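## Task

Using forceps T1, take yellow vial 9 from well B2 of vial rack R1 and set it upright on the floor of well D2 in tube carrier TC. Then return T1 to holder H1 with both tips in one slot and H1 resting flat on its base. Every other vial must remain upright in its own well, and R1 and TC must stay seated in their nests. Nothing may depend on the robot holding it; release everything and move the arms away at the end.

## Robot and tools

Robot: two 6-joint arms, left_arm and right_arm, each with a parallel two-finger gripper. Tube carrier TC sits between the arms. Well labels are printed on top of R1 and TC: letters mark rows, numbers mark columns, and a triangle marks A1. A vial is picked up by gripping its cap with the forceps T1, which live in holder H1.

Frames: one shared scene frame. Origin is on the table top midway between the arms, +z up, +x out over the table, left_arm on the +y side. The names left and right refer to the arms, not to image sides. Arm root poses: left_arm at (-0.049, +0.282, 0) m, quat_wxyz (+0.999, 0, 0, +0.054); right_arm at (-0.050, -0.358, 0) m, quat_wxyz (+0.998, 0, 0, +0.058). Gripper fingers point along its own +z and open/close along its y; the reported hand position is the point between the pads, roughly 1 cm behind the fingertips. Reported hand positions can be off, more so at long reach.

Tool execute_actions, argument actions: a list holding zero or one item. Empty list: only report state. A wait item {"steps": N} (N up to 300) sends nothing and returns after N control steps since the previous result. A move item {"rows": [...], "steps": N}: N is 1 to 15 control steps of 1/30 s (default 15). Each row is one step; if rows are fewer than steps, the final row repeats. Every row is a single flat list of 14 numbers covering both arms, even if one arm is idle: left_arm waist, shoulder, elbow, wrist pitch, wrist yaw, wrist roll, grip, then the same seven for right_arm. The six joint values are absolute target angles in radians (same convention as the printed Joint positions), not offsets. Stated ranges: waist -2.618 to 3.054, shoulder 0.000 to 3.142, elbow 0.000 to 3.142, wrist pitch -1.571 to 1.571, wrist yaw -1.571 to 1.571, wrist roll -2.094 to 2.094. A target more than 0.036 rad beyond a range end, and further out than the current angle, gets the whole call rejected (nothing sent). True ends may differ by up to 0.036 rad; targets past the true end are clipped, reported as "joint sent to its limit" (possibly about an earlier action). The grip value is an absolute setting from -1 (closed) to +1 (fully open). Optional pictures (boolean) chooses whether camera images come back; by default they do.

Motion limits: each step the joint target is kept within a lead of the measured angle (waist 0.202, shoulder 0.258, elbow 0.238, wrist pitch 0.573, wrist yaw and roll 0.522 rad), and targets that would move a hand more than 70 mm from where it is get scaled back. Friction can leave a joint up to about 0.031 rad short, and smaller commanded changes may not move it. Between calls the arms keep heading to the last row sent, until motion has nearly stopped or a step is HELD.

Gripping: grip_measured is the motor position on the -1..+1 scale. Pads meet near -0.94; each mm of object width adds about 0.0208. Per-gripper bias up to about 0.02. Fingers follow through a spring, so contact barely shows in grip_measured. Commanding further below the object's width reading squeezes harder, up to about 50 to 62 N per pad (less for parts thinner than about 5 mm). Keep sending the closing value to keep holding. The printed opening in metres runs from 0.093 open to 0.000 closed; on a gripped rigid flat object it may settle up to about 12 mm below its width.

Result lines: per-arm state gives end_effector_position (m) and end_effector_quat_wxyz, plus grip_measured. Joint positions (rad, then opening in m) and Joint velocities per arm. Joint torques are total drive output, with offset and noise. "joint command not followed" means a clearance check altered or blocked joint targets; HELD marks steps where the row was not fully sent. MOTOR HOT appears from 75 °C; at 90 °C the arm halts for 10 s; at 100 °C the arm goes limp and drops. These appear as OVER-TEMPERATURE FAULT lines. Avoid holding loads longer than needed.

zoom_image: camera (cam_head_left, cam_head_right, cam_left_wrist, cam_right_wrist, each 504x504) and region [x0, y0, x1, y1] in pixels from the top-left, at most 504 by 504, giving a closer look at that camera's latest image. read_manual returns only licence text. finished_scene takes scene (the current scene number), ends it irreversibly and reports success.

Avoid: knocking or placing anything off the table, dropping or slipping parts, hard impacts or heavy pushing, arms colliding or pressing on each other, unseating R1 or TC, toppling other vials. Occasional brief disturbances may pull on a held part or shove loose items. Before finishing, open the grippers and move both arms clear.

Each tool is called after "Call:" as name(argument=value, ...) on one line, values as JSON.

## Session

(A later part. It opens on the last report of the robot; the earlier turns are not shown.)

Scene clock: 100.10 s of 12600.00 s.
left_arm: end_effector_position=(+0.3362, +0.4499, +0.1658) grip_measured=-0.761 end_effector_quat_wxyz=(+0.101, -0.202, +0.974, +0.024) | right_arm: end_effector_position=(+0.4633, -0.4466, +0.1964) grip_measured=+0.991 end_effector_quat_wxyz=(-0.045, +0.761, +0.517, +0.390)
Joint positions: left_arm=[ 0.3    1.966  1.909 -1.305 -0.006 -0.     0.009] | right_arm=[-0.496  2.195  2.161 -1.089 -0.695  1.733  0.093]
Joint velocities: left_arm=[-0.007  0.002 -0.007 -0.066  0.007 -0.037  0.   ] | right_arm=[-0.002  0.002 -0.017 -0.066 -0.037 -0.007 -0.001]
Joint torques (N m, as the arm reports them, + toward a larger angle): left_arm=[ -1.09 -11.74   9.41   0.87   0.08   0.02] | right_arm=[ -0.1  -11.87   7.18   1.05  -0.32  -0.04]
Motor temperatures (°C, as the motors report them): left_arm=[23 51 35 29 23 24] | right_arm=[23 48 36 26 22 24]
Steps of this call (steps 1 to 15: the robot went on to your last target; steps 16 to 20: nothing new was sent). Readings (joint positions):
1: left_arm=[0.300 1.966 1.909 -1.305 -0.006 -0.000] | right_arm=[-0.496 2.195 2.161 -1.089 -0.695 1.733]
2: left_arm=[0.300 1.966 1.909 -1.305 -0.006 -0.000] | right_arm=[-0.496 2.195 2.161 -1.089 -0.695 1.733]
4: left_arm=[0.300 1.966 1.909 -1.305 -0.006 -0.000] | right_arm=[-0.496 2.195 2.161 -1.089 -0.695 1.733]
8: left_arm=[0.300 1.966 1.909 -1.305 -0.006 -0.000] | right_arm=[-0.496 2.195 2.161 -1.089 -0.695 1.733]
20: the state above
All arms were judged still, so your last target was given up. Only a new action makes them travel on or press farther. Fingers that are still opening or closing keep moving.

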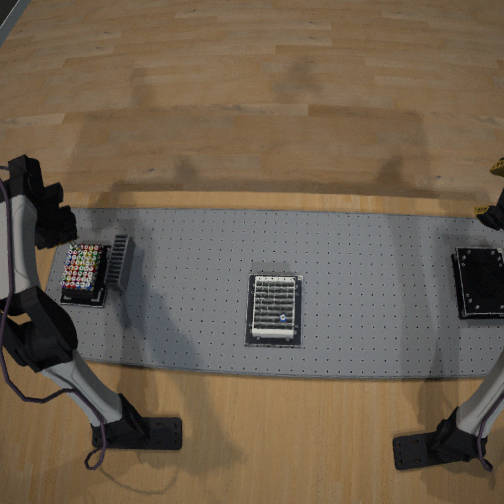

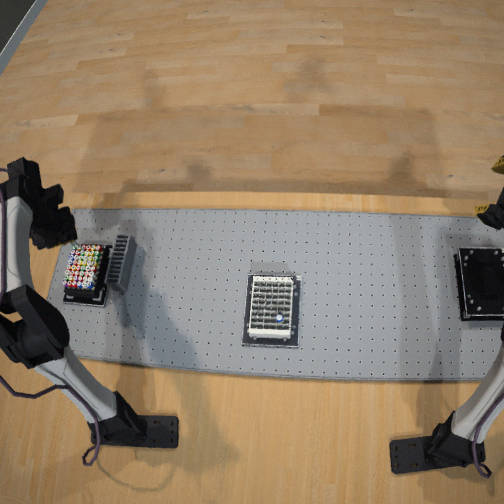

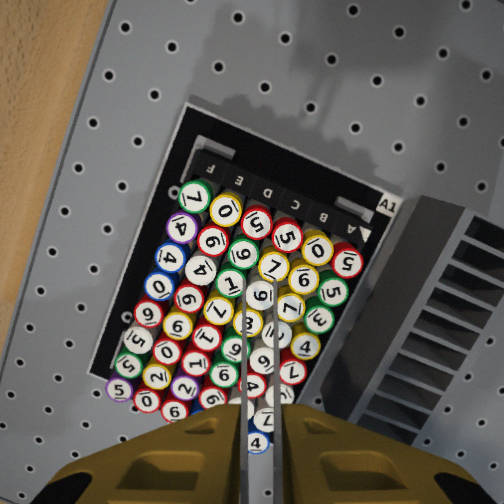

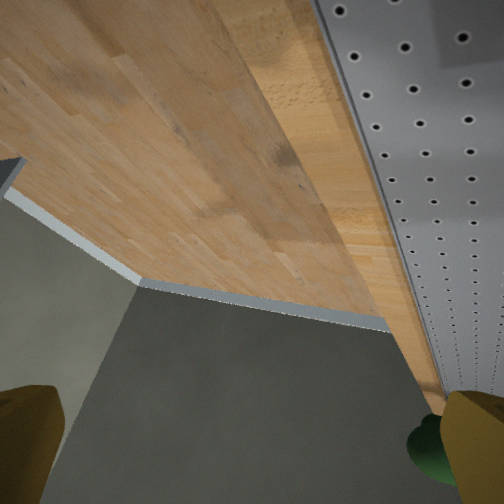

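Call:
execute_actions(actions=[{"rows":[[0.285,1.95,1.909,-1.305,-0.002,0,-0.76,-0.496,2.195,2.161,-1.089,-0.695,1.733,1],[0.27,1.94,1.9,-1.29,-0.002,0,-0.76,-0.496,2.195,2.161,-1.089,-0.695,1.733,1],[0.258,1.93,1.88,-1.275,-0.002,0,-0.76,-0.496,2.195,2.161,-1.089,-0.695,1.733,1],[0.248,1.93,1.86,-1.26,-0.002,0,-0.76,-0.496,2.195,2.161,-1.089,-0.695,1.733,1],[0.246,1.93,1.84,-1.25,-0.002,0,-0.76,-0.496,2.195,2.161,-1.089,-0.695,1.733,1],[0.246,1.93,1.817,-1.244,-0.002,0,-0.76,-0.496,2.195,2.161,-1.089,-0.695,1.733,1]]}], pictures=false)

Call:
execute_actions(actions=[{"steps":15}])

Call:
zoom_image(camera="cam_left_wrist", region=[190, 220, 330, 340])

Scene clock: 106.43 s of 12600.00 s.
left_arm: end_effector_position=(+0.3387, +0.4276, +0.1538) grip_measured=-0.761 end_effector_quat_wxyz=(+0.096, -0.177, +0.979, +0.020) | right_arm: end_effector_position=(+0.4633, -0.4466, +0.1964) grip_measured=+0.991 end_effector_quat_wxyz=(-0.045, +0.761, +0.517, +0.390)
Joint positions: left_arm=[ 0.249  1.944  1.832 -1.263 -0.004 -0.     0.009] | right_arm=[-0.496  2.195  2.161 -1.089 -0.695  1.733  0.093]
Joint velocities: left_arm=[ 0.002 -0.002 -0.012  0.051 -0.022  0.11  -0.002] | right_arm=[ 0.002 -0.017  0.017  0.066 -0.022  0.022 -0.   ]
Joint torques (N m, as the arm reports them, + toward a larger angle): left_arm=[ -0.85 -12.86   6.64   0.89   0.06   0.02] | right_arm=[ -0.08 -11.71   6.85   1.02  -0.33  -0.06]
Motor temperatures (°C, as the motors report them): left_arm=[23 51 35 29 23 24] | right_arm=[23 48 36 26 22 24]
Steps of this call (steps 1 to 90: nothing new was sent; then 2.83 s passed at rest; steps 91 to 105: all 15 steps of this action). Readings (joint positions):
91: left_arm=[0.300 1.966 1.909 -1.305 -0.006 -0.000] | right_arm=[-0.496 2.195 2.161 -1.089 -0.695 1.733]
92: left_arm=[0.298 1.966 1.909 -1.305 -0.006 -0.000] | right_arm=[-0.496 2.195 2.161 -1.089 -0.695 1.733]
94: left_arm=[0.284 1.959 1.896 -1.295 -0.006 -0.000] | right_arm=[-0.496 2.195 2.161 -1.089 -0.695 1.733]
98: left_arm=[0.252 1.944 1.843 -1.275 -0.005 -0.000] | right_arm=[-0.496 2.195 2.161 -1.089 -0.695 1.733]
105: the state above

Scene clock: 106.93 s of 12600.00 s.
left_arm: end_effector_position=(+0.3391, +0.4278, +0.1539) grip_measured=-0.761 end_effector_quat_wxyz=(+0.097, -0.177, +0.979, +0.020) | right_arm: end_effector_position=(+0.4633, -0.4466, +0.1964) grip_measured=+0.991 end_effector_quat_wxyz=(-0.045, +0.761, +0.517, +0.390)
Joint positions: left_arm=[ 0.249  1.944  1.832 -1.261 -0.004 -0.     0.009] | right_arm=[-0.496  2.195  2.161 -1.089 -0.695  1.733  0.093]
Joint velocities: left_arm=[-0.007 -0.007 -0.007 -0.066 -0.037  0.007  0.001] | right_arm=[ 0.007  0.002 -0.002 -0.022  0.022  0.007  0.001]
Joint torques (N m, as the arm reports them, + toward a larger angle): left_arm=[ -0.77 -12.82   6.28   0.84   0.05   0.05] | right_arm=[ -0.04 -11.66   6.78   1.01  -0.39  -0.05]
Motor temperatures (°C, as the motors report them): left_arm=[23 51 35 29 23 24] | right_arm=[23 48 36 26 22 24]
Steps of this call (steps 1 to 15: the robot went on to your last target). Readings (joint positions):
1: left_arm=[0.249 1.944 1.832 -1.262 -0.004 -0.000] | right_arm=[-0.496 2.195 2.161 -1.089 -0.695 1.733]
2: left_arm=[0.249 1.944 1.832 -1.261 -0.004 -0.000] | right_arm=[-0.496 2.195 2.161 -1.089 -0.695 1.733]
4: left_arm=[0.249 1.944 1.832 -1.261 -0.004 -0.000] | right_arm=[-0.496 2.195 2.161 -1.089 -0.695 1.733]
8: left_arm=[0.249 1.944 1.832 -1.261 -0.004 -0.000] | right_arm=[-0.496 2.195 2.161 -1.089 -0.695 1.733]
15: the state above
All arms were judged still, so your last target was given up. Only a new action makes them travel on or press farther. Fingers that are still opening or closing keep moving.

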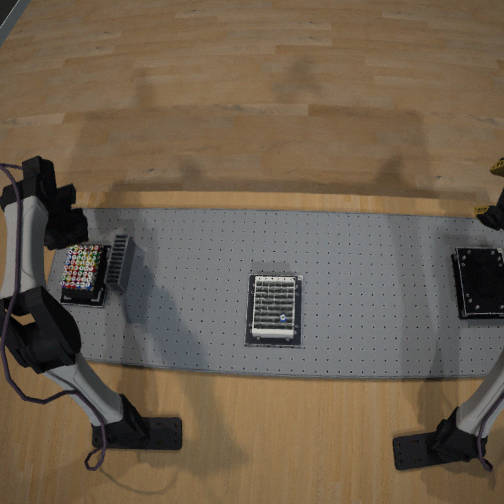

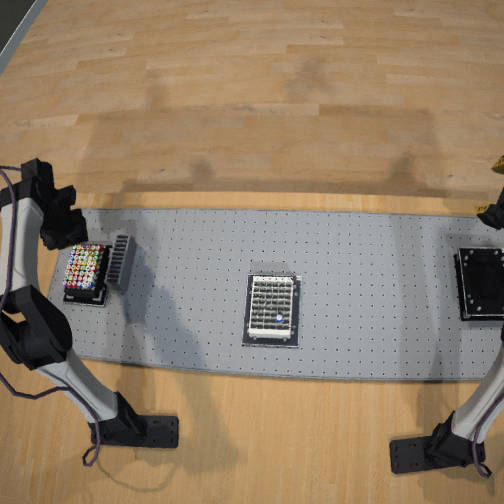

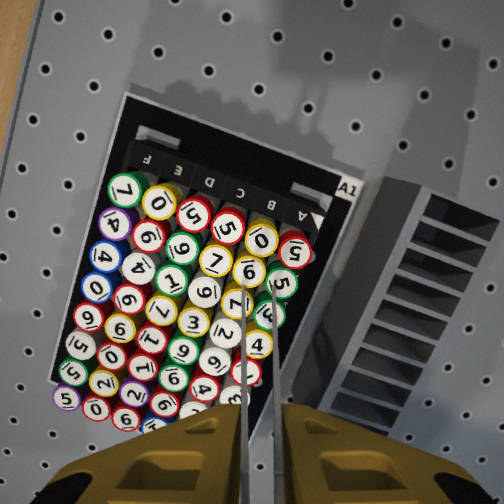

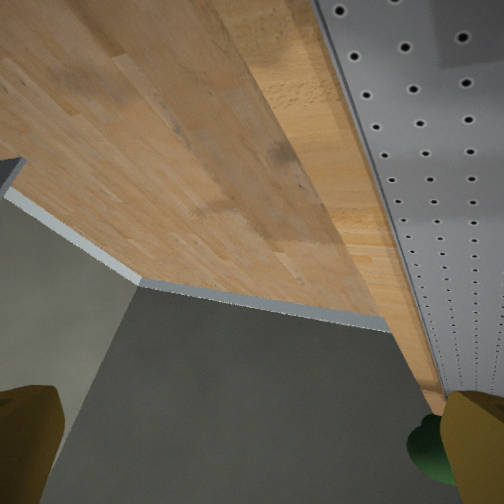

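Region (190, 220, 330, 340) of cam_left_wrist's 504x504 image, scaled by 3.600, with more detail than that image has; it fills the top 432 rows of this view, and the rest is white.

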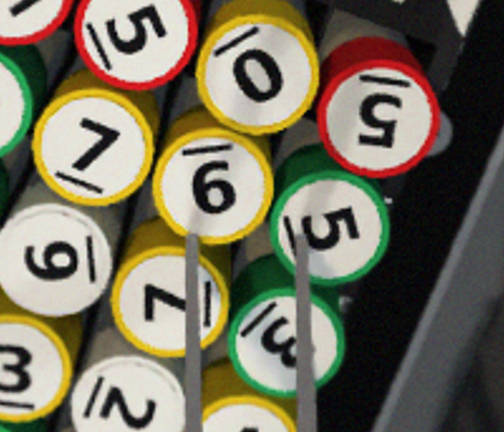

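Call:
execute_actions(actions=[{"rows":[[0.266,1.95,1.82,-1.24,-0.002,0,-0.75,-0.496,2.195,2.161,-1.089,-0.695,1.733,1],[0.266,1.96,1.82,-1.231,-0.002,0,-0.74,-0.496,2.195,2.161,-1.089,-0.695,1.733,1]]}])

Call:
zoom_image(camera="cam_left_wrist", region=[190, 220, 330, 340])

Scene clock: 115.13 s of 12600.00 s.
left_arm: end_effector_position=(+0.3408, +0.4318, +0.1545) grip_measured=-0.741 end_effector_quat_wxyz=(+0.103, -0.181, +0.978, +0.021) | right_arm: end_effector_position=(+0.4633, -0.4466, +0.1964) grip_measured=+0.991 end_effector_quat_wxyz=(-0.045, +0.761, +0.517, +0.390)
Joint positions: left_arm=[ 0.257  1.944  1.832 -1.248 -0.004 -0.     0.01 ] | right_arm=[-0.496  2.195  2.161 -1.089 -0.695  1.733  0.093]
Joint velocities: left_arm=[ 0.002 -0.002  0.012  0.037 -0.081 -0.037 -0.   ] | right_arm=[-0.012 -0.012  0.007 -0.037  0.037 -0.066 -0.   ]
Joint torques (N m, as the arm reports them, + toward a larger angle): left_arm=[  0.25 -10.23   6.69   0.93   0.03   0.  ] | right_arm=[ -0.15 -11.89   7.06   1.05  -0.35  -0.03]
Motor temperatures (°C, as the motors report them): left_arm=[23 51 35 29 23 24] | right_arm=[23 49 36 26 22 24]
Steps of this call (steps 1 to 90: nothing new was sent; then 4.70 s passed at rest; steps 91 to 105: all 15 steps of this action). Readings (joint positions):
91: left_arm=[0.249 1.944 1.832 -1.260 -0.004 -0.000] | right_arm=[-0.496 2.195 2.161 -1.089 -0.695 1.733]
92: left_arm=[0.250 1.944 1.832 -1.259 -0.004 -0.000] | right_arm=[-0.496 2.195 2.161 -1.089 -0.695 1.733]
94: left_arm=[0.254 1.944 1.832 -1.255 -0.004 -0.000] | right_arm=[-0.496 2.195 2.161 -1.089 -0.695 1.733]
98: left_arm=[0.257 1.944 1.832 -1.250 -0.004 -0.000] | right_arm=[-0.496 2.195 2.161 -1.089 -0.695 1.733]
105: the state above

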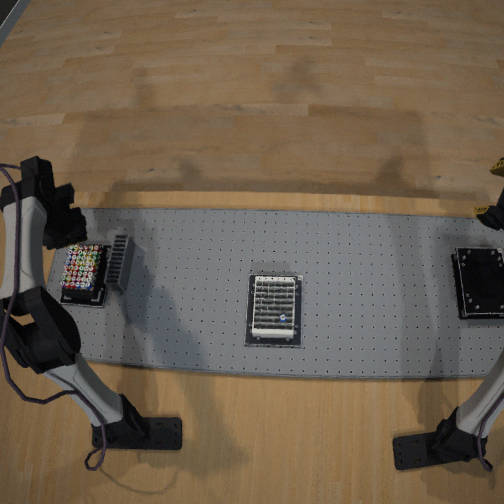

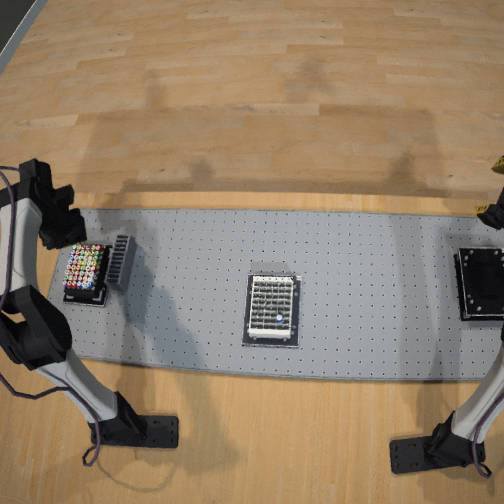

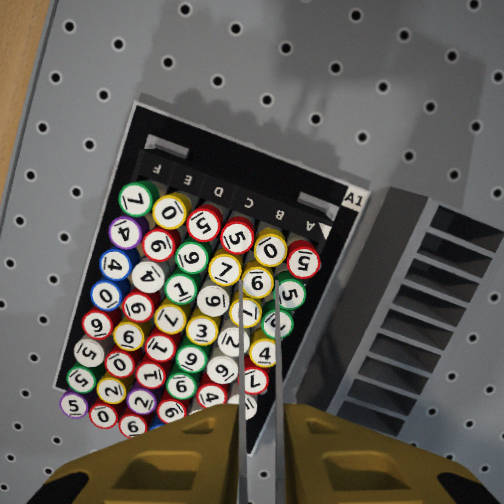

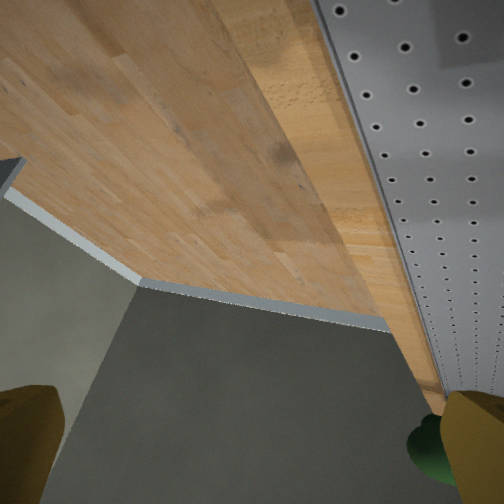

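Region (190, 220, 330, 340) of cam_left_wrist's 504x504 image, scaled by 3.600, with more detail than that image has; it fills the top 432 rows of this view, and the rest is white.

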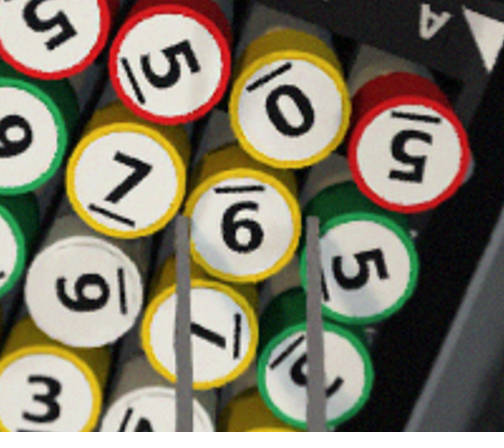

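Call:
execute_actions(actions=[{"rows":[[0.262,1.94,1.802,-1.245,-0.002,0,-0.745,-0.496,2.195,2.161,-1.089,-0.695,1.733,1]]}])

Call:
zoom_image(camera="cam_left_wrist", region=[190, 220, 330, 340])

Scene clock: 119.43 s of 12600.00 s.
left_arm: end_effector_position=(+0.3392, +0.4312, +0.1517) grip_measured=-0.743 end_effector_quat_wxyz=(+0.099, -0.181, +0.978, +0.020) | right_arm: end_effector_position=(+0.4633, -0.4466, +0.1964) grip_measured=+0.991 end_effector_quat_wxyz=(-0.045, +0.761, +0.517, +0.390)
Joint positions: left_arm=[ 0.257  1.944  1.822 -1.247 -0.004 -0.     0.01 ] | right_arm=[-0.496  2.195  2.161 -1.089 -0.695  1.733  0.093]
Joint velocities: left_arm=[ 0.012 -0.007 -0.007 -0.051 -0.037  0.022 -0.002] | right_arm=[-0.002 -0.007  0.002 -0.066  0.007 -0.037 -0.   ]
Joint torques (N m, as the arm reports them, + toward a larger angle): left_arm=[ -0.11 -12.05   6.05   0.75   0.05   0.02] | right_arm=[ -0.12 -11.82   6.87   1.03  -0.37  -0.07]
Motor temperatures (°C, as the motors report them): left_arm=[23 51 35 29 23 24] | right_arm=[23 49 36 26 22 24]
Steps of this call (steps 1 to 15: the robot went on to your last target; steps 16 to 90: nothing new was sent; then 0.80 s passed at rest; steps 91 to 105: all 15 steps of this action). Readings (joint positions):
91: left_arm=[0.257 1.944 1.830 -1.247 -0.004 -0.000] | right_arm=[-0.496 2.195 2.161 -1.089 -0.695 1.733]
92: left_arm=[0.257 1.944 1.826 -1.247 -0.004 -0.000] | right_arm=[-0.496 2.195 2.161 -1.089 -0.695 1.733]
94: left_arm=[0.257 1.944 1.822 -1.247 -0.004 -0.000] | right_arm=[-0.496 2.195 2.161 -1.089 -0.695 1.733]
98: left_arm=[0.257 1.944 1.822 -1.247 -0.004 -0.000] | right_arm=[-0.496 2.195 2.161 -1.089 -0.695 1.733]
105: the state above

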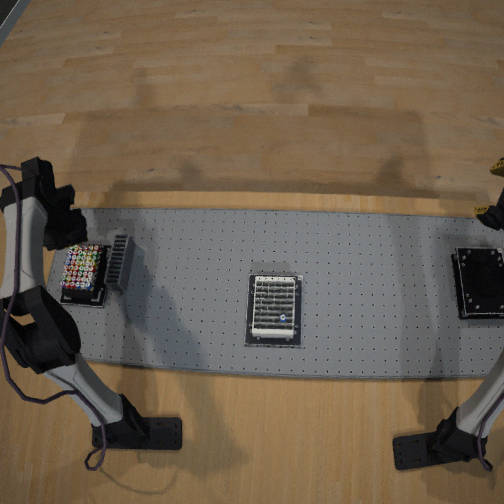

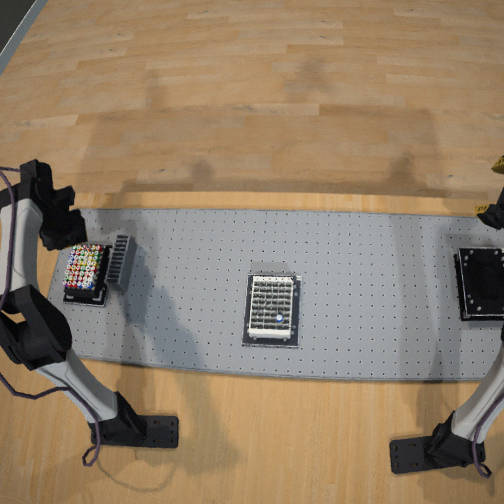

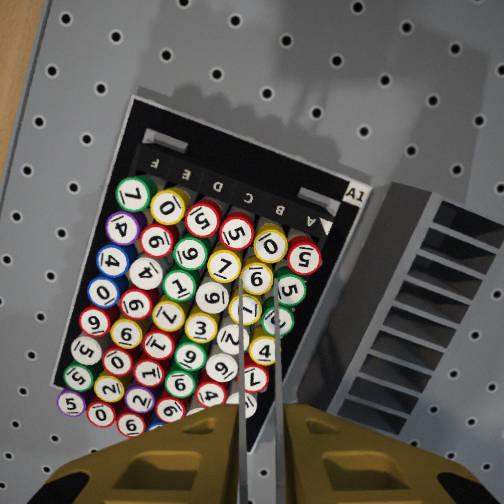

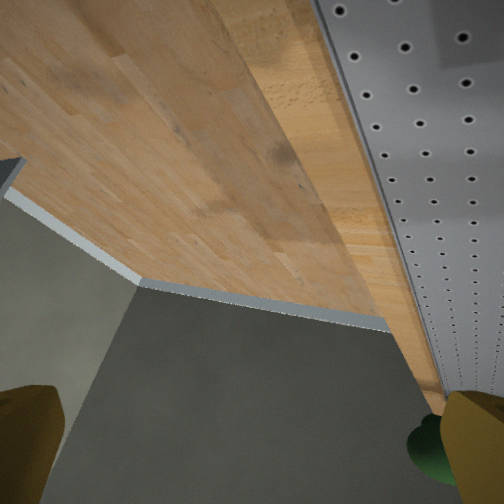

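Region (190, 220, 330, 340) of cam_left_wrist's 504x504 image, scaled by 3.600, with more detail than that image has; it fills the top 432 rows of this view, and the rest is white.

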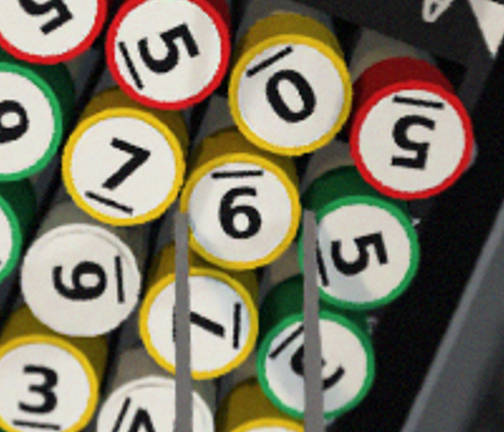

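Call:
execute_actions(actions=[{"rows":[[0.272,1.94,1.792,-1.245,-0.002,0,-0.74,-0.496,2.195,2.161,-1.089,-0.695,1.733,1],[0.262,1.94,1.792,-1.245,-0.002,0,-0.74,-0.496,2.195,2.161,-1.089,-0.695,1.733,1]],"steps":10}])

Call:
zoom_image(camera="cam_left_wrist", region=[190, 220, 330, 340])

Scene clock: 123.47 s of 12600.00 s.
left_arm: end_effector_position=(+0.3391, +0.4314, +0.1517) grip_measured=-0.741 end_effector_quat_wxyz=(+0.099, -0.181, +0.978, +0.020) | right_arm: end_effector_position=(+0.4633, -0.4466, +0.1964) grip_measured=+0.991 end_effector_quat_wxyz=(-0.045, +0.761, +0.517, +0.390)
Joint positions: left_arm=[ 0.257  1.944  1.822 -1.247 -0.004 -0.     0.01 ] | right_arm=[-0.496  2.195  2.161 -1.089 -0.695  1.733  0.093]
Joint velocities: left_arm=[ 0.002 -0.022 -0.012  0.037 -0.022 -0.051  0.   ] | right_arm=[-0.007  0.007  0.007 -0.007  0.066 -0.051  0.   ]
Joint torques (N m, as the arm reports them, + toward a larger angle): left_arm=[ -0.11 -12.1    5.11   0.74   0.05   0.01] | right_arm=[  0.05 -11.93   6.99   1.04  -0.39  -0.02]
Motor temperatures (°C, as the motors report them): left_arm=[23 51 35 29 23 24] | right_arm=[23 49 36 26 22 24]
Steps of this call (steps 1 to 15: the robot went on to your last target; steps 16 to 90: nothing new was sent; then 0.70 s passed at rest; steps 91 to 100: all 10 steps of this action). Readings (joint positions):
91: left_arm=[0.257 1.944 1.822 -1.247 -0.004 -0.000] | right_arm=[-0.496 2.195 2.161 -1.089 -0.695 1.733]
92: left_arm=[0.257 1.944 1.822 -1.247 -0.004 -0.000] | right_arm=[-0.496 2.195 2.161 -1.089 -0.695 1.733]
94: left_arm=[0.257 1.944 1.822 -1.247 -0.004 -0.000] | right_arm=[-0.496 2.195 2.161 -1.089 -0.695 1.733]
98: left_arm=[0.257 1.944 1.822 -1.247 -0.004 -0.000] | right_arm=[-0.496 2.195 2.161 -1.089 -0.695 1.733]
100: the state above

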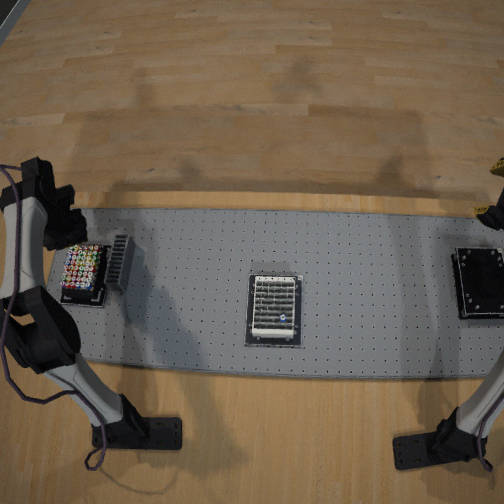

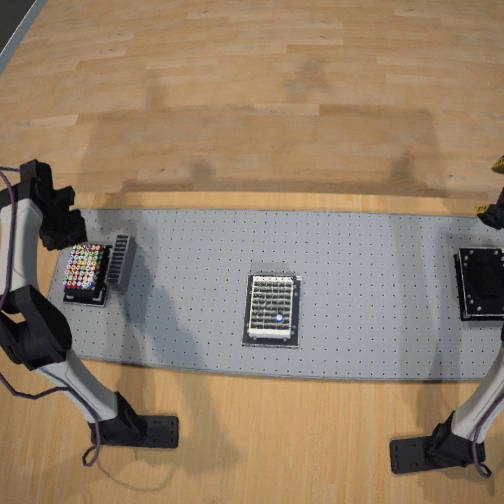

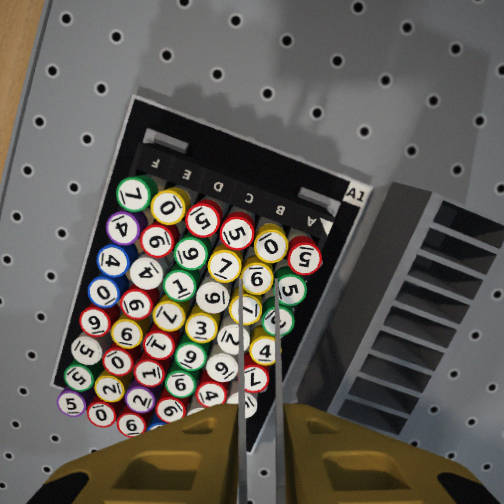

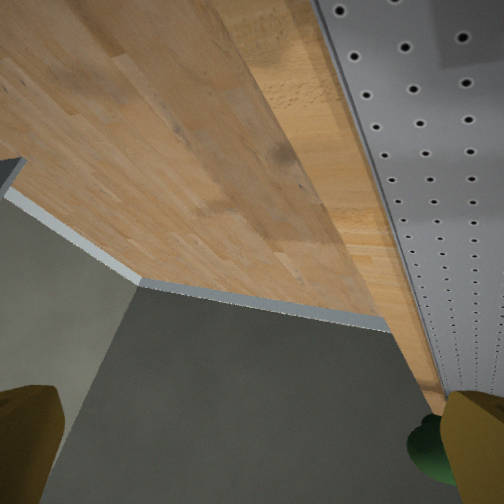

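Region (190, 220, 330, 340) of cam_left_wrist's 504x504 image, scaled by 3.600, with more detail than that image has; it fills the top 432 rows of this view, and the rest is white.

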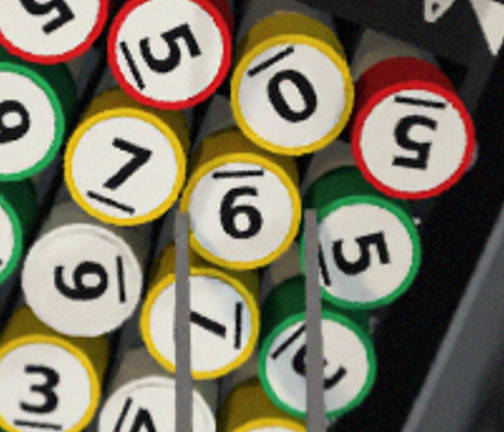

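Call:
execute_actions(actions=[{"rows":[[0.274,1.94,1.775,-1.245,-0.002,0,-0.74,-0.496,2.195,2.161,-1.089,-0.695,1.733,1],[0.274,1.94,1.78,-1.245,-0.002,0,-0.74,-0.496,2.195,2.161,-1.089,-0.695,1.733,1],[0.262,1.94,1.797,-1.245,-0.002,0,-0.74,-0.496,2.195,2.161,-1.089,-0.695,1.733,1]],"steps":10}])

Call:
zoom_image(camera="cam_left_wrist", region=[190, 220, 330, 340])

Scene clock: 126.87 s of 12600.00 s.
left_arm: end_effector_position=(+0.3369, +0.4315, +0.1489) grip_measured=-0.741 end_effector_quat_wxyz=(+0.095, -0.182, +0.978, +0.020) | right_arm: end_effector_position=(+0.4633, -0.4466, +0.1964) grip_measured=+0.991 end_effector_quat_wxyz=(-0.045, +0.761, +0.517, +0.390)
Joint positions: left_arm=[ 0.259  1.942  1.81  -1.245 -0.004 -0.     0.01 ] | right_arm=[-0.496  2.195  2.161 -1.089 -0.695  1.733  0.093]
Joint velocities: left_arm=[-0.012  0.007  0.002 -0.037  0.007 -0.066 -0.001] | right_arm=[-0.007  0.002 -0.007  0.066  0.037 -0.066 -0.   ]
Joint torques (N m, as the arm reports them, + toward a larger angle): left_arm=[ -0.32 -12.07   6.65   0.71   0.04   0.01] | right_arm=[ -0.11 -11.9    6.72   1.04  -0.33  -0.06]
Motor temperatures (°C, as the motors report them): left_arm=[23 51 35 29 23 24] | right_arm=[23 49 36 26 22 24]
Steps of this call (steps 1 to 15: the robot went on to your last target; steps 16 to 90: nothing new was sent; then 0.07 s passed at rest; steps 91 to 100: all 10 steps of this action). Readings (joint positions):
91: left_arm=[0.258 1.943 1.818 -1.245 -0.004 -0.000] | right_arm=[-0.496 2.195 2.161 -1.089 -0.695 1.733]
92: left_arm=[0.259 1.942 1.813 -1.244 -0.004 -0.000] | right_arm=[-0.496 2.195 2.161 -1.089 -0.695 1.733]
94: left_arm=[0.259 1.942 1.810 -1.245 -0.004 -0.000] | right_arm=[-0.496 2.195 2.161 -1.089 -0.695 1.733]
98: left_arm=[0.259 1.942 1.810 -1.245 -0.004 -0.000] | right_arm=[-0.496 2.195 2.161 -1.089 -0.695 1.733]
100: the state above

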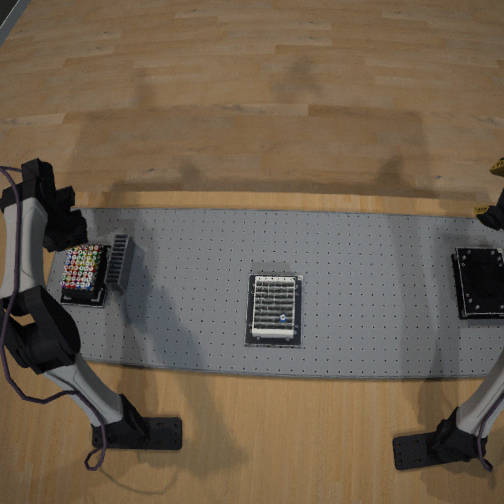

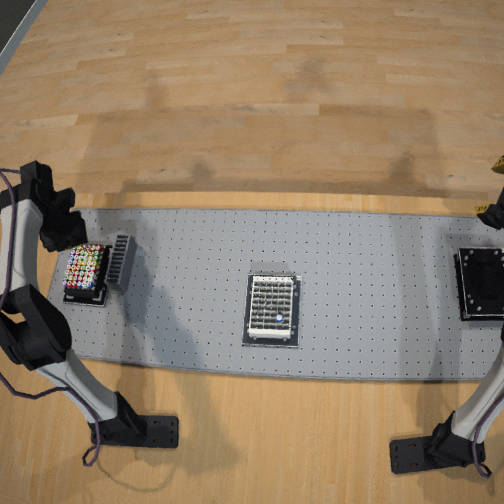

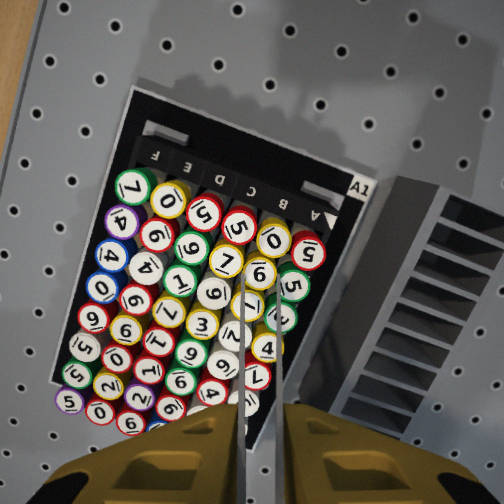

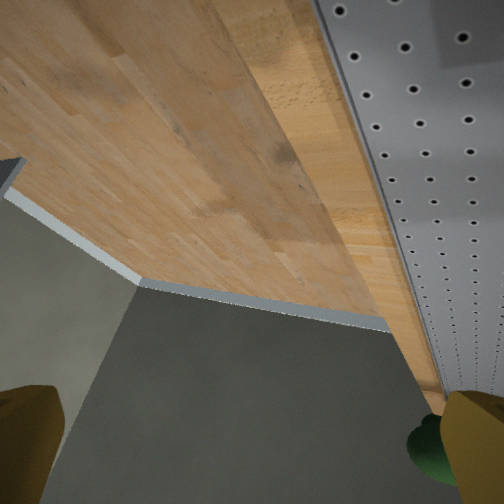

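Region (190, 220, 330, 340) of cam_left_wrist's 504x504 image, scaled by 3.600, with more detail than that image has; it fills the top 432 rows of this view, and the rest is white.

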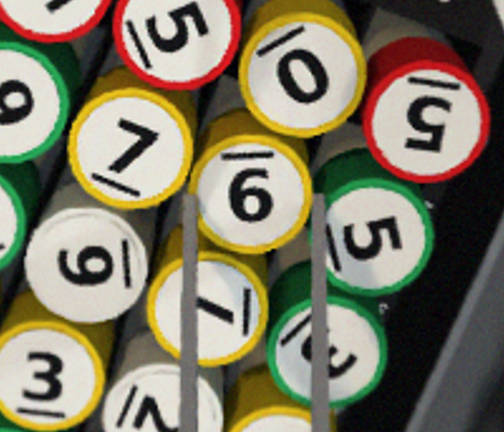

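Call:
execute_actions(actions=[{"rows":[[0.262,1.94,1.775,-1.222,-0.002,0,-0.74,-0.496,2.195,2.161,-1.089,-0.695,1.733,1],[0.262,1.94,1.775,-1.214,-0.002,0,-0.74,-0.496,2.195,2.161,-1.089,-0.695,1.733,1],[0.262,1.94,1.775,-1.208,-0.002,0,-0.74,-0.496,2.195,2.161,-1.089,-0.695,1.733,1]],"steps":12}])

Call:
zoom_image(camera="cam_left_wrist", region=[190, 220, 330, 340])

Scene clock: 130.27 s of 12600.00 s.
left_arm: end_effector_position=(+0.3397, +0.4326, +0.1463) grip_measured=-0.741 end_effector_quat_wxyz=(+0.100, -0.182, +0.978, +0.021) | right_arm: end_effector_position=(+0.4633, -0.4466, +0.1964) grip_measured=+0.991 end_effector_quat_wxyz=(-0.045, +0.761, +0.517, +0.390)
Joint positions: left_arm=[ 0.259  1.942  1.798 -1.221 -0.004 -0.     0.01 ] | right_arm=[-0.496  2.195  2.161 -1.089 -0.695  1.733  0.093]
Joint velocities: left_arm=[-0.007  0.012 -0.007  0.007  0.081  0.037 -0.001] | right_arm=[ 0.007  0.002  0.007  0.095 -0.022  0.022 -0.001]
Joint torques (N m, as the arm reports them, + toward a larger angle): left_arm=[ -0.41 -11.68   5.92   0.83   0.05   0.01] | right_arm=[ -0.24 -11.63   6.95   1.03  -0.35  -0.03]
Motor temperatures (°C, as the motors report them): left_arm=[23 51 35 29 23 24] | right_arm=[23 50 36 26 22 24]
Steps of this call (steps 1 to 15: the robot went on to your last target; steps 16 to 90: nothing new was sent; steps 91 to 102: all 12 steps of this action). Readings (joint positions):
91: left_arm=[0.259 1.942 1.807 -1.242 -0.004 -0.000] | right_arm=[-0.496 2.195 2.161 -1.089 -0.695 1.733]
92: left_arm=[0.259 1.942 1.804 -1.239 -0.004 -0.000] | right_arm=[-0.496 2.195 2.161 -1.089 -0.695 1.733]
94: left_arm=[0.259 1.942 1.799 -1.232 -0.004 -0.000] | right_arm=[-0.496 2.195 2.161 -1.089 -0.695 1.733]
98: left_arm=[0.259 1.942 1.798 -1.224 -0.004 -0.000] | right_arm=[-0.496 2.195 2.161 -1.089 -0.695 1.733]
102: the state above

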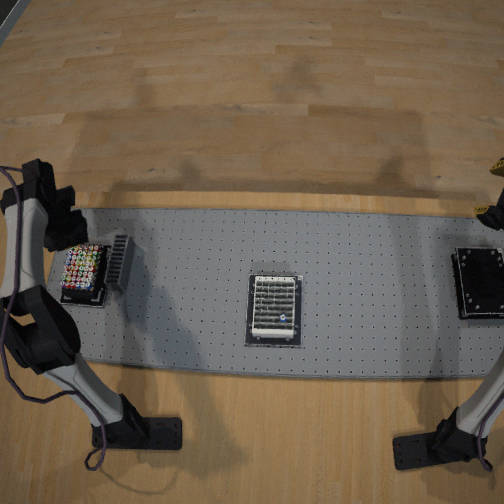

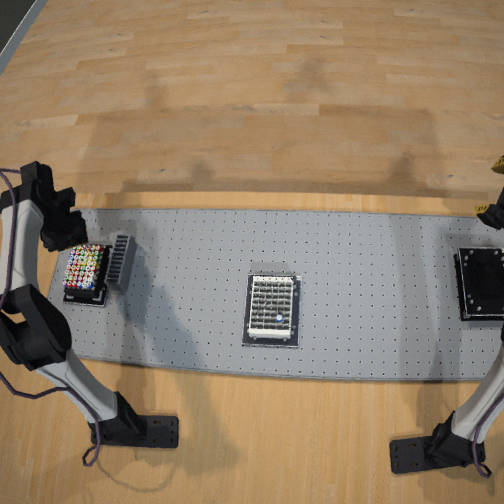

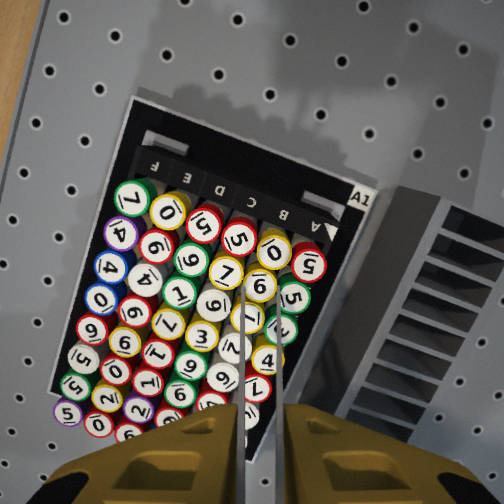

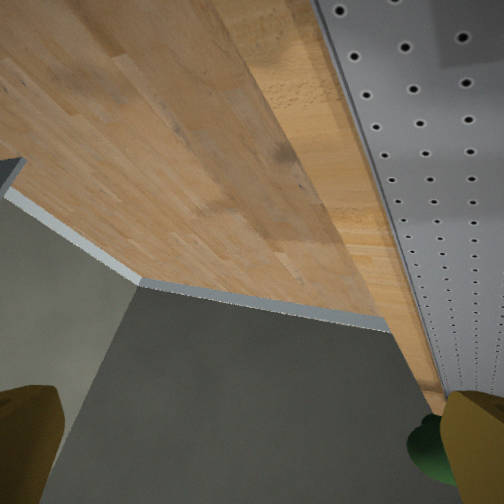

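Region (190, 220, 330, 340) of cam_left_wrist's 504x504 image, scaled by 3.600, with more detail than that image has; it fills the top 432 rows of this view, and the rest is white.

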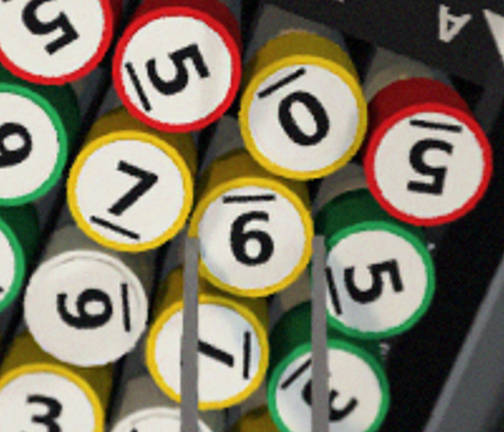

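Call:
execute_actions(actions=[{"rows":[[0.262,1.94,1.8,-1.225,-0.002,0,-0.77,-0.496,2.195,2.161,-1.089,-0.695,1.733,1],[0.262,1.94,1.82,-1.24,-0.002,0,-0.8,-0.496,2.195,2.161,-1.089,-0.695,1.733,1],[0.262,1.94,1.835,-1.255,-0.002,0,-0.8,-0.496,2.195,2.161,-1.089,-0.695,1.733,1],[0.262,1.94,1.85,-1.27,-0.002,0,-0.8,-0.496,2.195,2.161,-1.089,-0.695,1.733,1],[0.262,1.94,1.85,-1.275,-0.002,-0.05,-0.8,-0.496,2.195,2.161,-1.089,-0.695,1.733,1],[0.262,1.94,1.85,-1.275,-0.002,-0.12,-0.8,-0.496,2.195,2.161,-1.089,-0.695,1.733,1],[0.262,1.94,1.85,-1.275,-0.002,-0.2,-0.8,-0.496,2.195,2.161,-1.089,-0.695,1.733,1],[0.262,1.94,1.85,-1.275,-0.002,-0.28,-0.8,-0.496,2.195,2.161,-1.089,-0.695,1.733,1],[0.262,1.94,1.85,-1.275,-0.002,-0.36,-0.8,-0.496,2.195,2.161,-1.089,-0.695,1.733,1],[0.262,1.94,1.85,-1.275,-0.002,-0.428,-0.8,-0.496,2.195,2.161,-1.089,-0.695,1.733,1]]}], pictures=false)

Call:
execute_actions(actions=[{"steps":20}])

Call:
zoom_image(camera="cam_left_wrist", region=[190, 220, 330, 340])

Scene clock: 140.33 s of 12600.00 s.
left_arm: end_effector_position=(+0.3372, +0.4316, +0.1539) grip_measured=-0.798 end_effector_quat_wxyz=(+0.099, -0.349, +0.932, +0.003) | right_arm: end_effector_position=(+0.4633, -0.4466, +0.1964) grip_measured=+0.991 end_effector_quat_wxyz=(-0.045, +0.761, +0.517, +0.390)
Joint positions: left_arm=[ 0.259  1.942  1.83  -1.26  -0.004 -0.348  0.007] | right_arm=[-0.496  2.195  2.161 -1.089 -0.695  1.733  0.093]
Joint velocities: left_arm=[-0.012  0.002 -0.012 -0.095 -0.051 -0.462 -0.   ] | right_arm=[-0.007 -0.022  0.022  0.007 -0.125 -0.037 -0.   ]
Joint torques (N m, as the arm reports them, + toward a larger angle): left_arm=[ -0.34 -11.88   9.64   0.61   0.05  -0.08] | right_arm=[ -0.13 -11.82   6.9    1.02  -0.34  -0.09]
Motor temperatures (°C, as the motors report them): left_arm=[23 51 34 29 23 24] | right_arm=[23 50 36 26 22 24]
Steps of this call (steps 1 to 15: the robot went on to your last target; steps 16 to 90: nothing new was sent; then 6.57 s passed at rest; steps 91 to 105: all 15 steps of this action). Readings (joint positions):
91: left_arm=[0.259 1.942 1.798 -1.220 -0.004 -0.000] | right_arm=[-0.496 2.195 2.161 -1.089 -0.695 1.733]
92: left_arm=[0.259 1.942 1.799 -1.221 -0.004 -0.000] | right_arm=[-0.496 2.195 2.161 -1.089 -0.695 1.733]
94: left_arm=[0.259 1.942 1.809 -1.231 -0.004 -0.000] | right_arm=[-0.496 2.195 2.161 -1.089 -0.695 1.733]
98: left_arm=[0.259 1.942 1.830 -1.248 -0.004 -0.096] | right_arm=[-0.496 2.195 2.161 -1.089 -0.695 1.733]
105: the state above

Scene clock: 141.00 s of 12600.00 s.
left_arm: end_effector_position=(+0.3366, +0.4314, +0.1538) grip_measured=-0.798 end_effector_quat_wxyz=(+0.098, -0.382, +0.919, -0.000) | right_arm: end_effector_position=(+0.4633, -0.4466, +0.1964) grip_measured=+0.991 end_effector_quat_wxyz=(-0.045, +0.761, +0.517, +0.390)
Joint positions: left_arm=[ 0.259  1.942  1.83  -1.263 -0.004 -0.419  0.007] | right_arm=[-0.496  2.195  2.161 -1.089 -0.695  1.733  0.093]
Joint velocities: left_arm=[ 0.012  0.012 -0.022 -0.022 -0.022  0.051 -0.   ] | right_arm=[-0.002 -0.002 -0.012  0.022 -0.095 -0.037  0.001]
Joint torques (N m, as the arm reports them, + toward a larger angle): left_arm=[ -0.56 -11.83   9.55   0.59   0.07  -0.07] | right_arm=[ -0.18 -11.84   6.93   1.    -0.35  -0.01]
Motor temperatures (°C, as the motors report them): left_arm=[23 51 34 29 23 24] | right_arm=[23 50 36 26 22 24]
Steps of this call (steps 1 to 20: the robot went on to your last target). Readings (joint positions):
1: left_arm=[0.259 1.942 1.830 -1.261 -0.004 -0.362] | right_arm=[-0.496 2.195 2.161 -1.089 -0.695 1.733]
2: left_arm=[0.259 1.942 1.830 -1.261 -0.004 -0.374] | right_arm=[-0.496 2.195 2.161 -1.089 -0.695 1.733]
4: left_arm=[0.259 1.942 1.830 -1.262 -0.004 -0.391] | right_arm=[-0.496 2.195 2.161 -1.089 -0.695 1.733]
8: left_arm=[0.259 1.942 1.830 -1.263 -0.004 -0.408] | right_arm=[-0.496 2.195 2.161 -1.089 -0.695 1.733]
20: the state above

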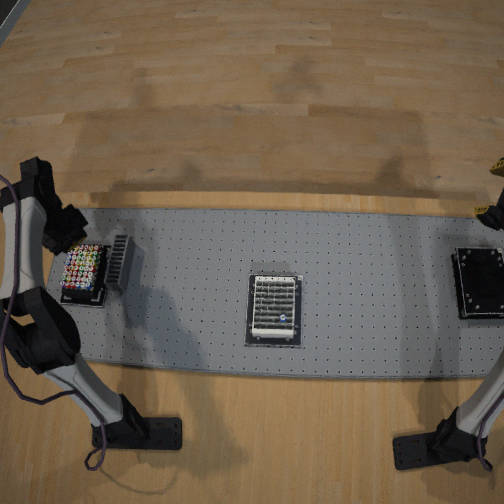

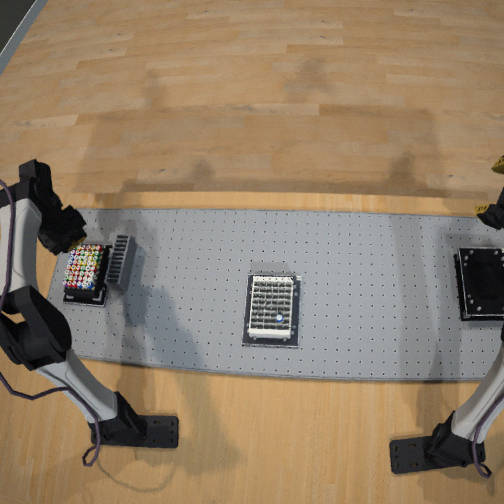

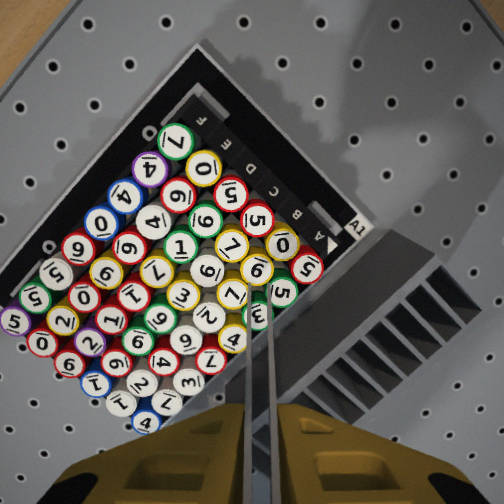

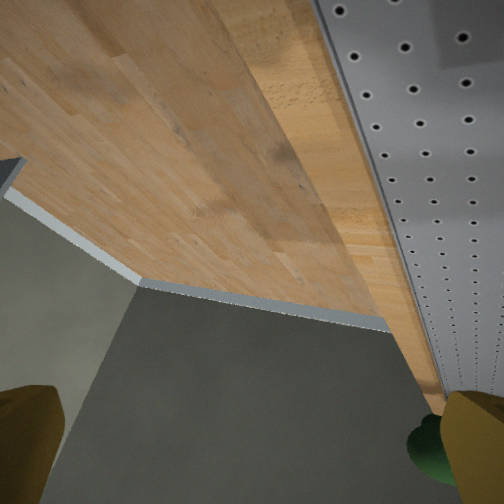

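Region (190, 220, 330, 340) of cam_left_wrist's 504x504 image, scaled by 3.600, with more detail than that image has; it fills the top 432 rows of this view, and the rest is white.

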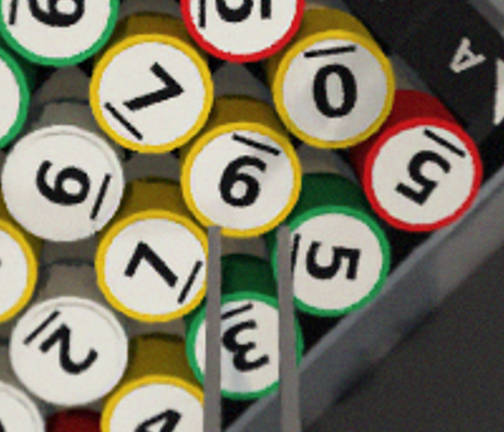

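Call:
execute_actions(actions=[{"rows":[[0.276,1.94,1.80,-1.24,-0.002,-0.42,-0.78,-0.496,2.195,2.161,-1.089,-0.695,1.733,1],[0.276,1.94,1.79,-1.23,-0.002,-0.42,-0.77,-0.496,2.195,2.161,-1.089,-0.695,1.733,1],[0.272,1.94,1.79,-1.223,-0.002,-0.42,-0.76,-0.496,2.195,2.161,-1.089,-0.695,1.733,1]],"steps":15}])

Call:
zoom_image(camera="cam_left_wrist", region=[190, 220, 330, 340])

Scene clock: 149.60 s of 12600.00 s.
left_arm: end_effector_position=(+0.3360, +0.4329, +0.1471) grip_measured=-0.761 end_effector_quat_wxyz=(+0.096, -0.384, +0.918, -0.000) | right_arm: end_effector_position=(+0.4633, -0.4466, +0.1964) grip_measured=+0.991 end_effector_quat_wxyz=(-0.045, +0.761, +0.517, +0.390)
Joint positions: left_arm=[ 0.263  1.942  1.804 -1.24  -0.004 -0.42   0.009] | right_arm=[-0.496  2.195  2.161 -1.089 -0.695  1.733  0.093]
Joint velocities: left_arm=[-0.002 -0.022  0.007  0.022 -0.007  0.007  0.001] | right_arm=[-0.007 -0.002 -0.007  0.051 -0.007 -0.051 -0.   ]
Joint torques (N m, as the arm reports them, + toward a larger angle): left_arm=[  0.14 -11.86   6.72   0.84   0.05   0.01] | right_arm=[ -0.01 -11.92   6.99   1.05  -0.35  -0.04]
Motor temperatures (°C, as the motors report them): left_arm=[23 51 35 29 23 24] | right_arm=[23 51 37 26 22 24]
Steps of this call (steps 1 to 15: the robot went on to your last target; steps 16 to 90: nothing new was sent; then 5.10 s passed at rest; steps 91 to 105: all 15 steps of this action). Readings (joint positions):
91: left_arm=[0.260 1.942 1.828 -1.261 -0.004 -0.420] | right_arm=[-0.496 2.195 2.161 -1.089 -0.695 1.733]
92: left_arm=[0.261 1.942 1.823 -1.257 -0.004 -0.420] | right_arm=[-0.496 2.195 2.161 -1.089 -0.695 1.733]
94: left_arm=[0.263 1.942 1.810 -1.250 -0.004 -0.420] | right_arm=[-0.496 2.195 2.161 -1.089 -0.695 1.733]
98: left_arm=[0.263 1.942 1.804 -1.244 -0.004 -0.420] | right_arm=[-0.496 2.195 2.161 -1.089 -0.695 1.733]
105: the state above

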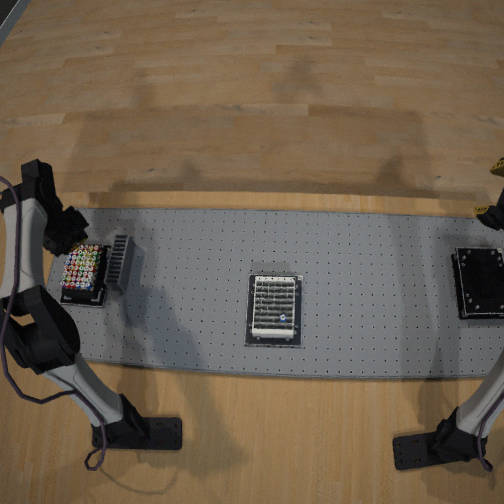

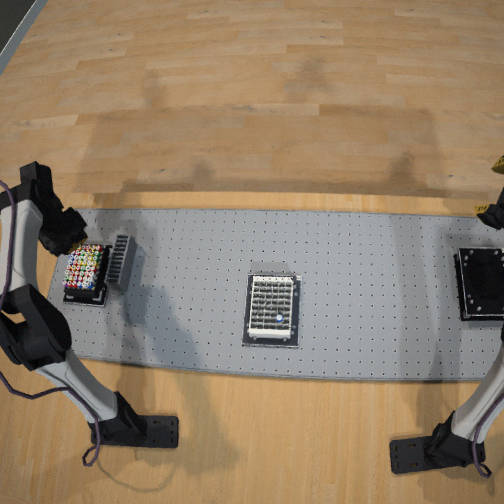

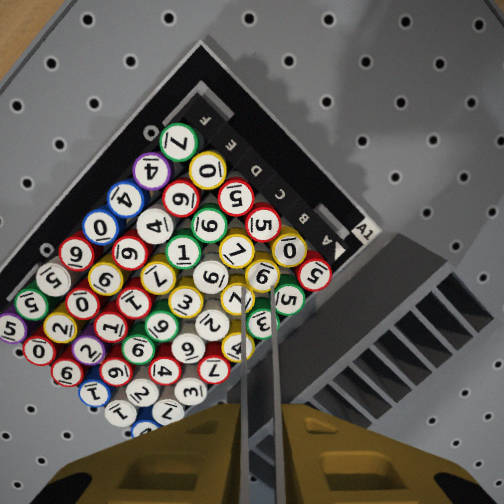

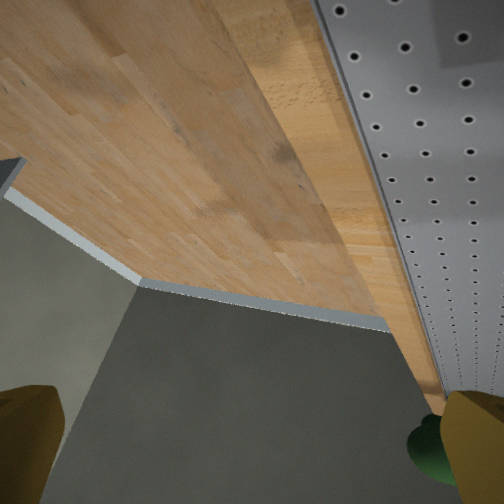

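Region (190, 220, 330, 340) of cam_left_wrist's 504x504 image, scaled by 3.600, with more detail than that image has; it fills the top 432 rows of this view, and the rest is white.

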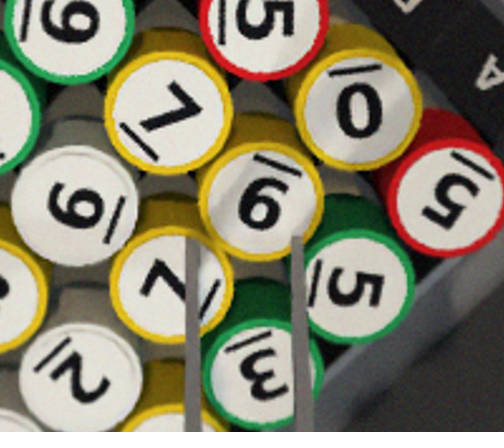

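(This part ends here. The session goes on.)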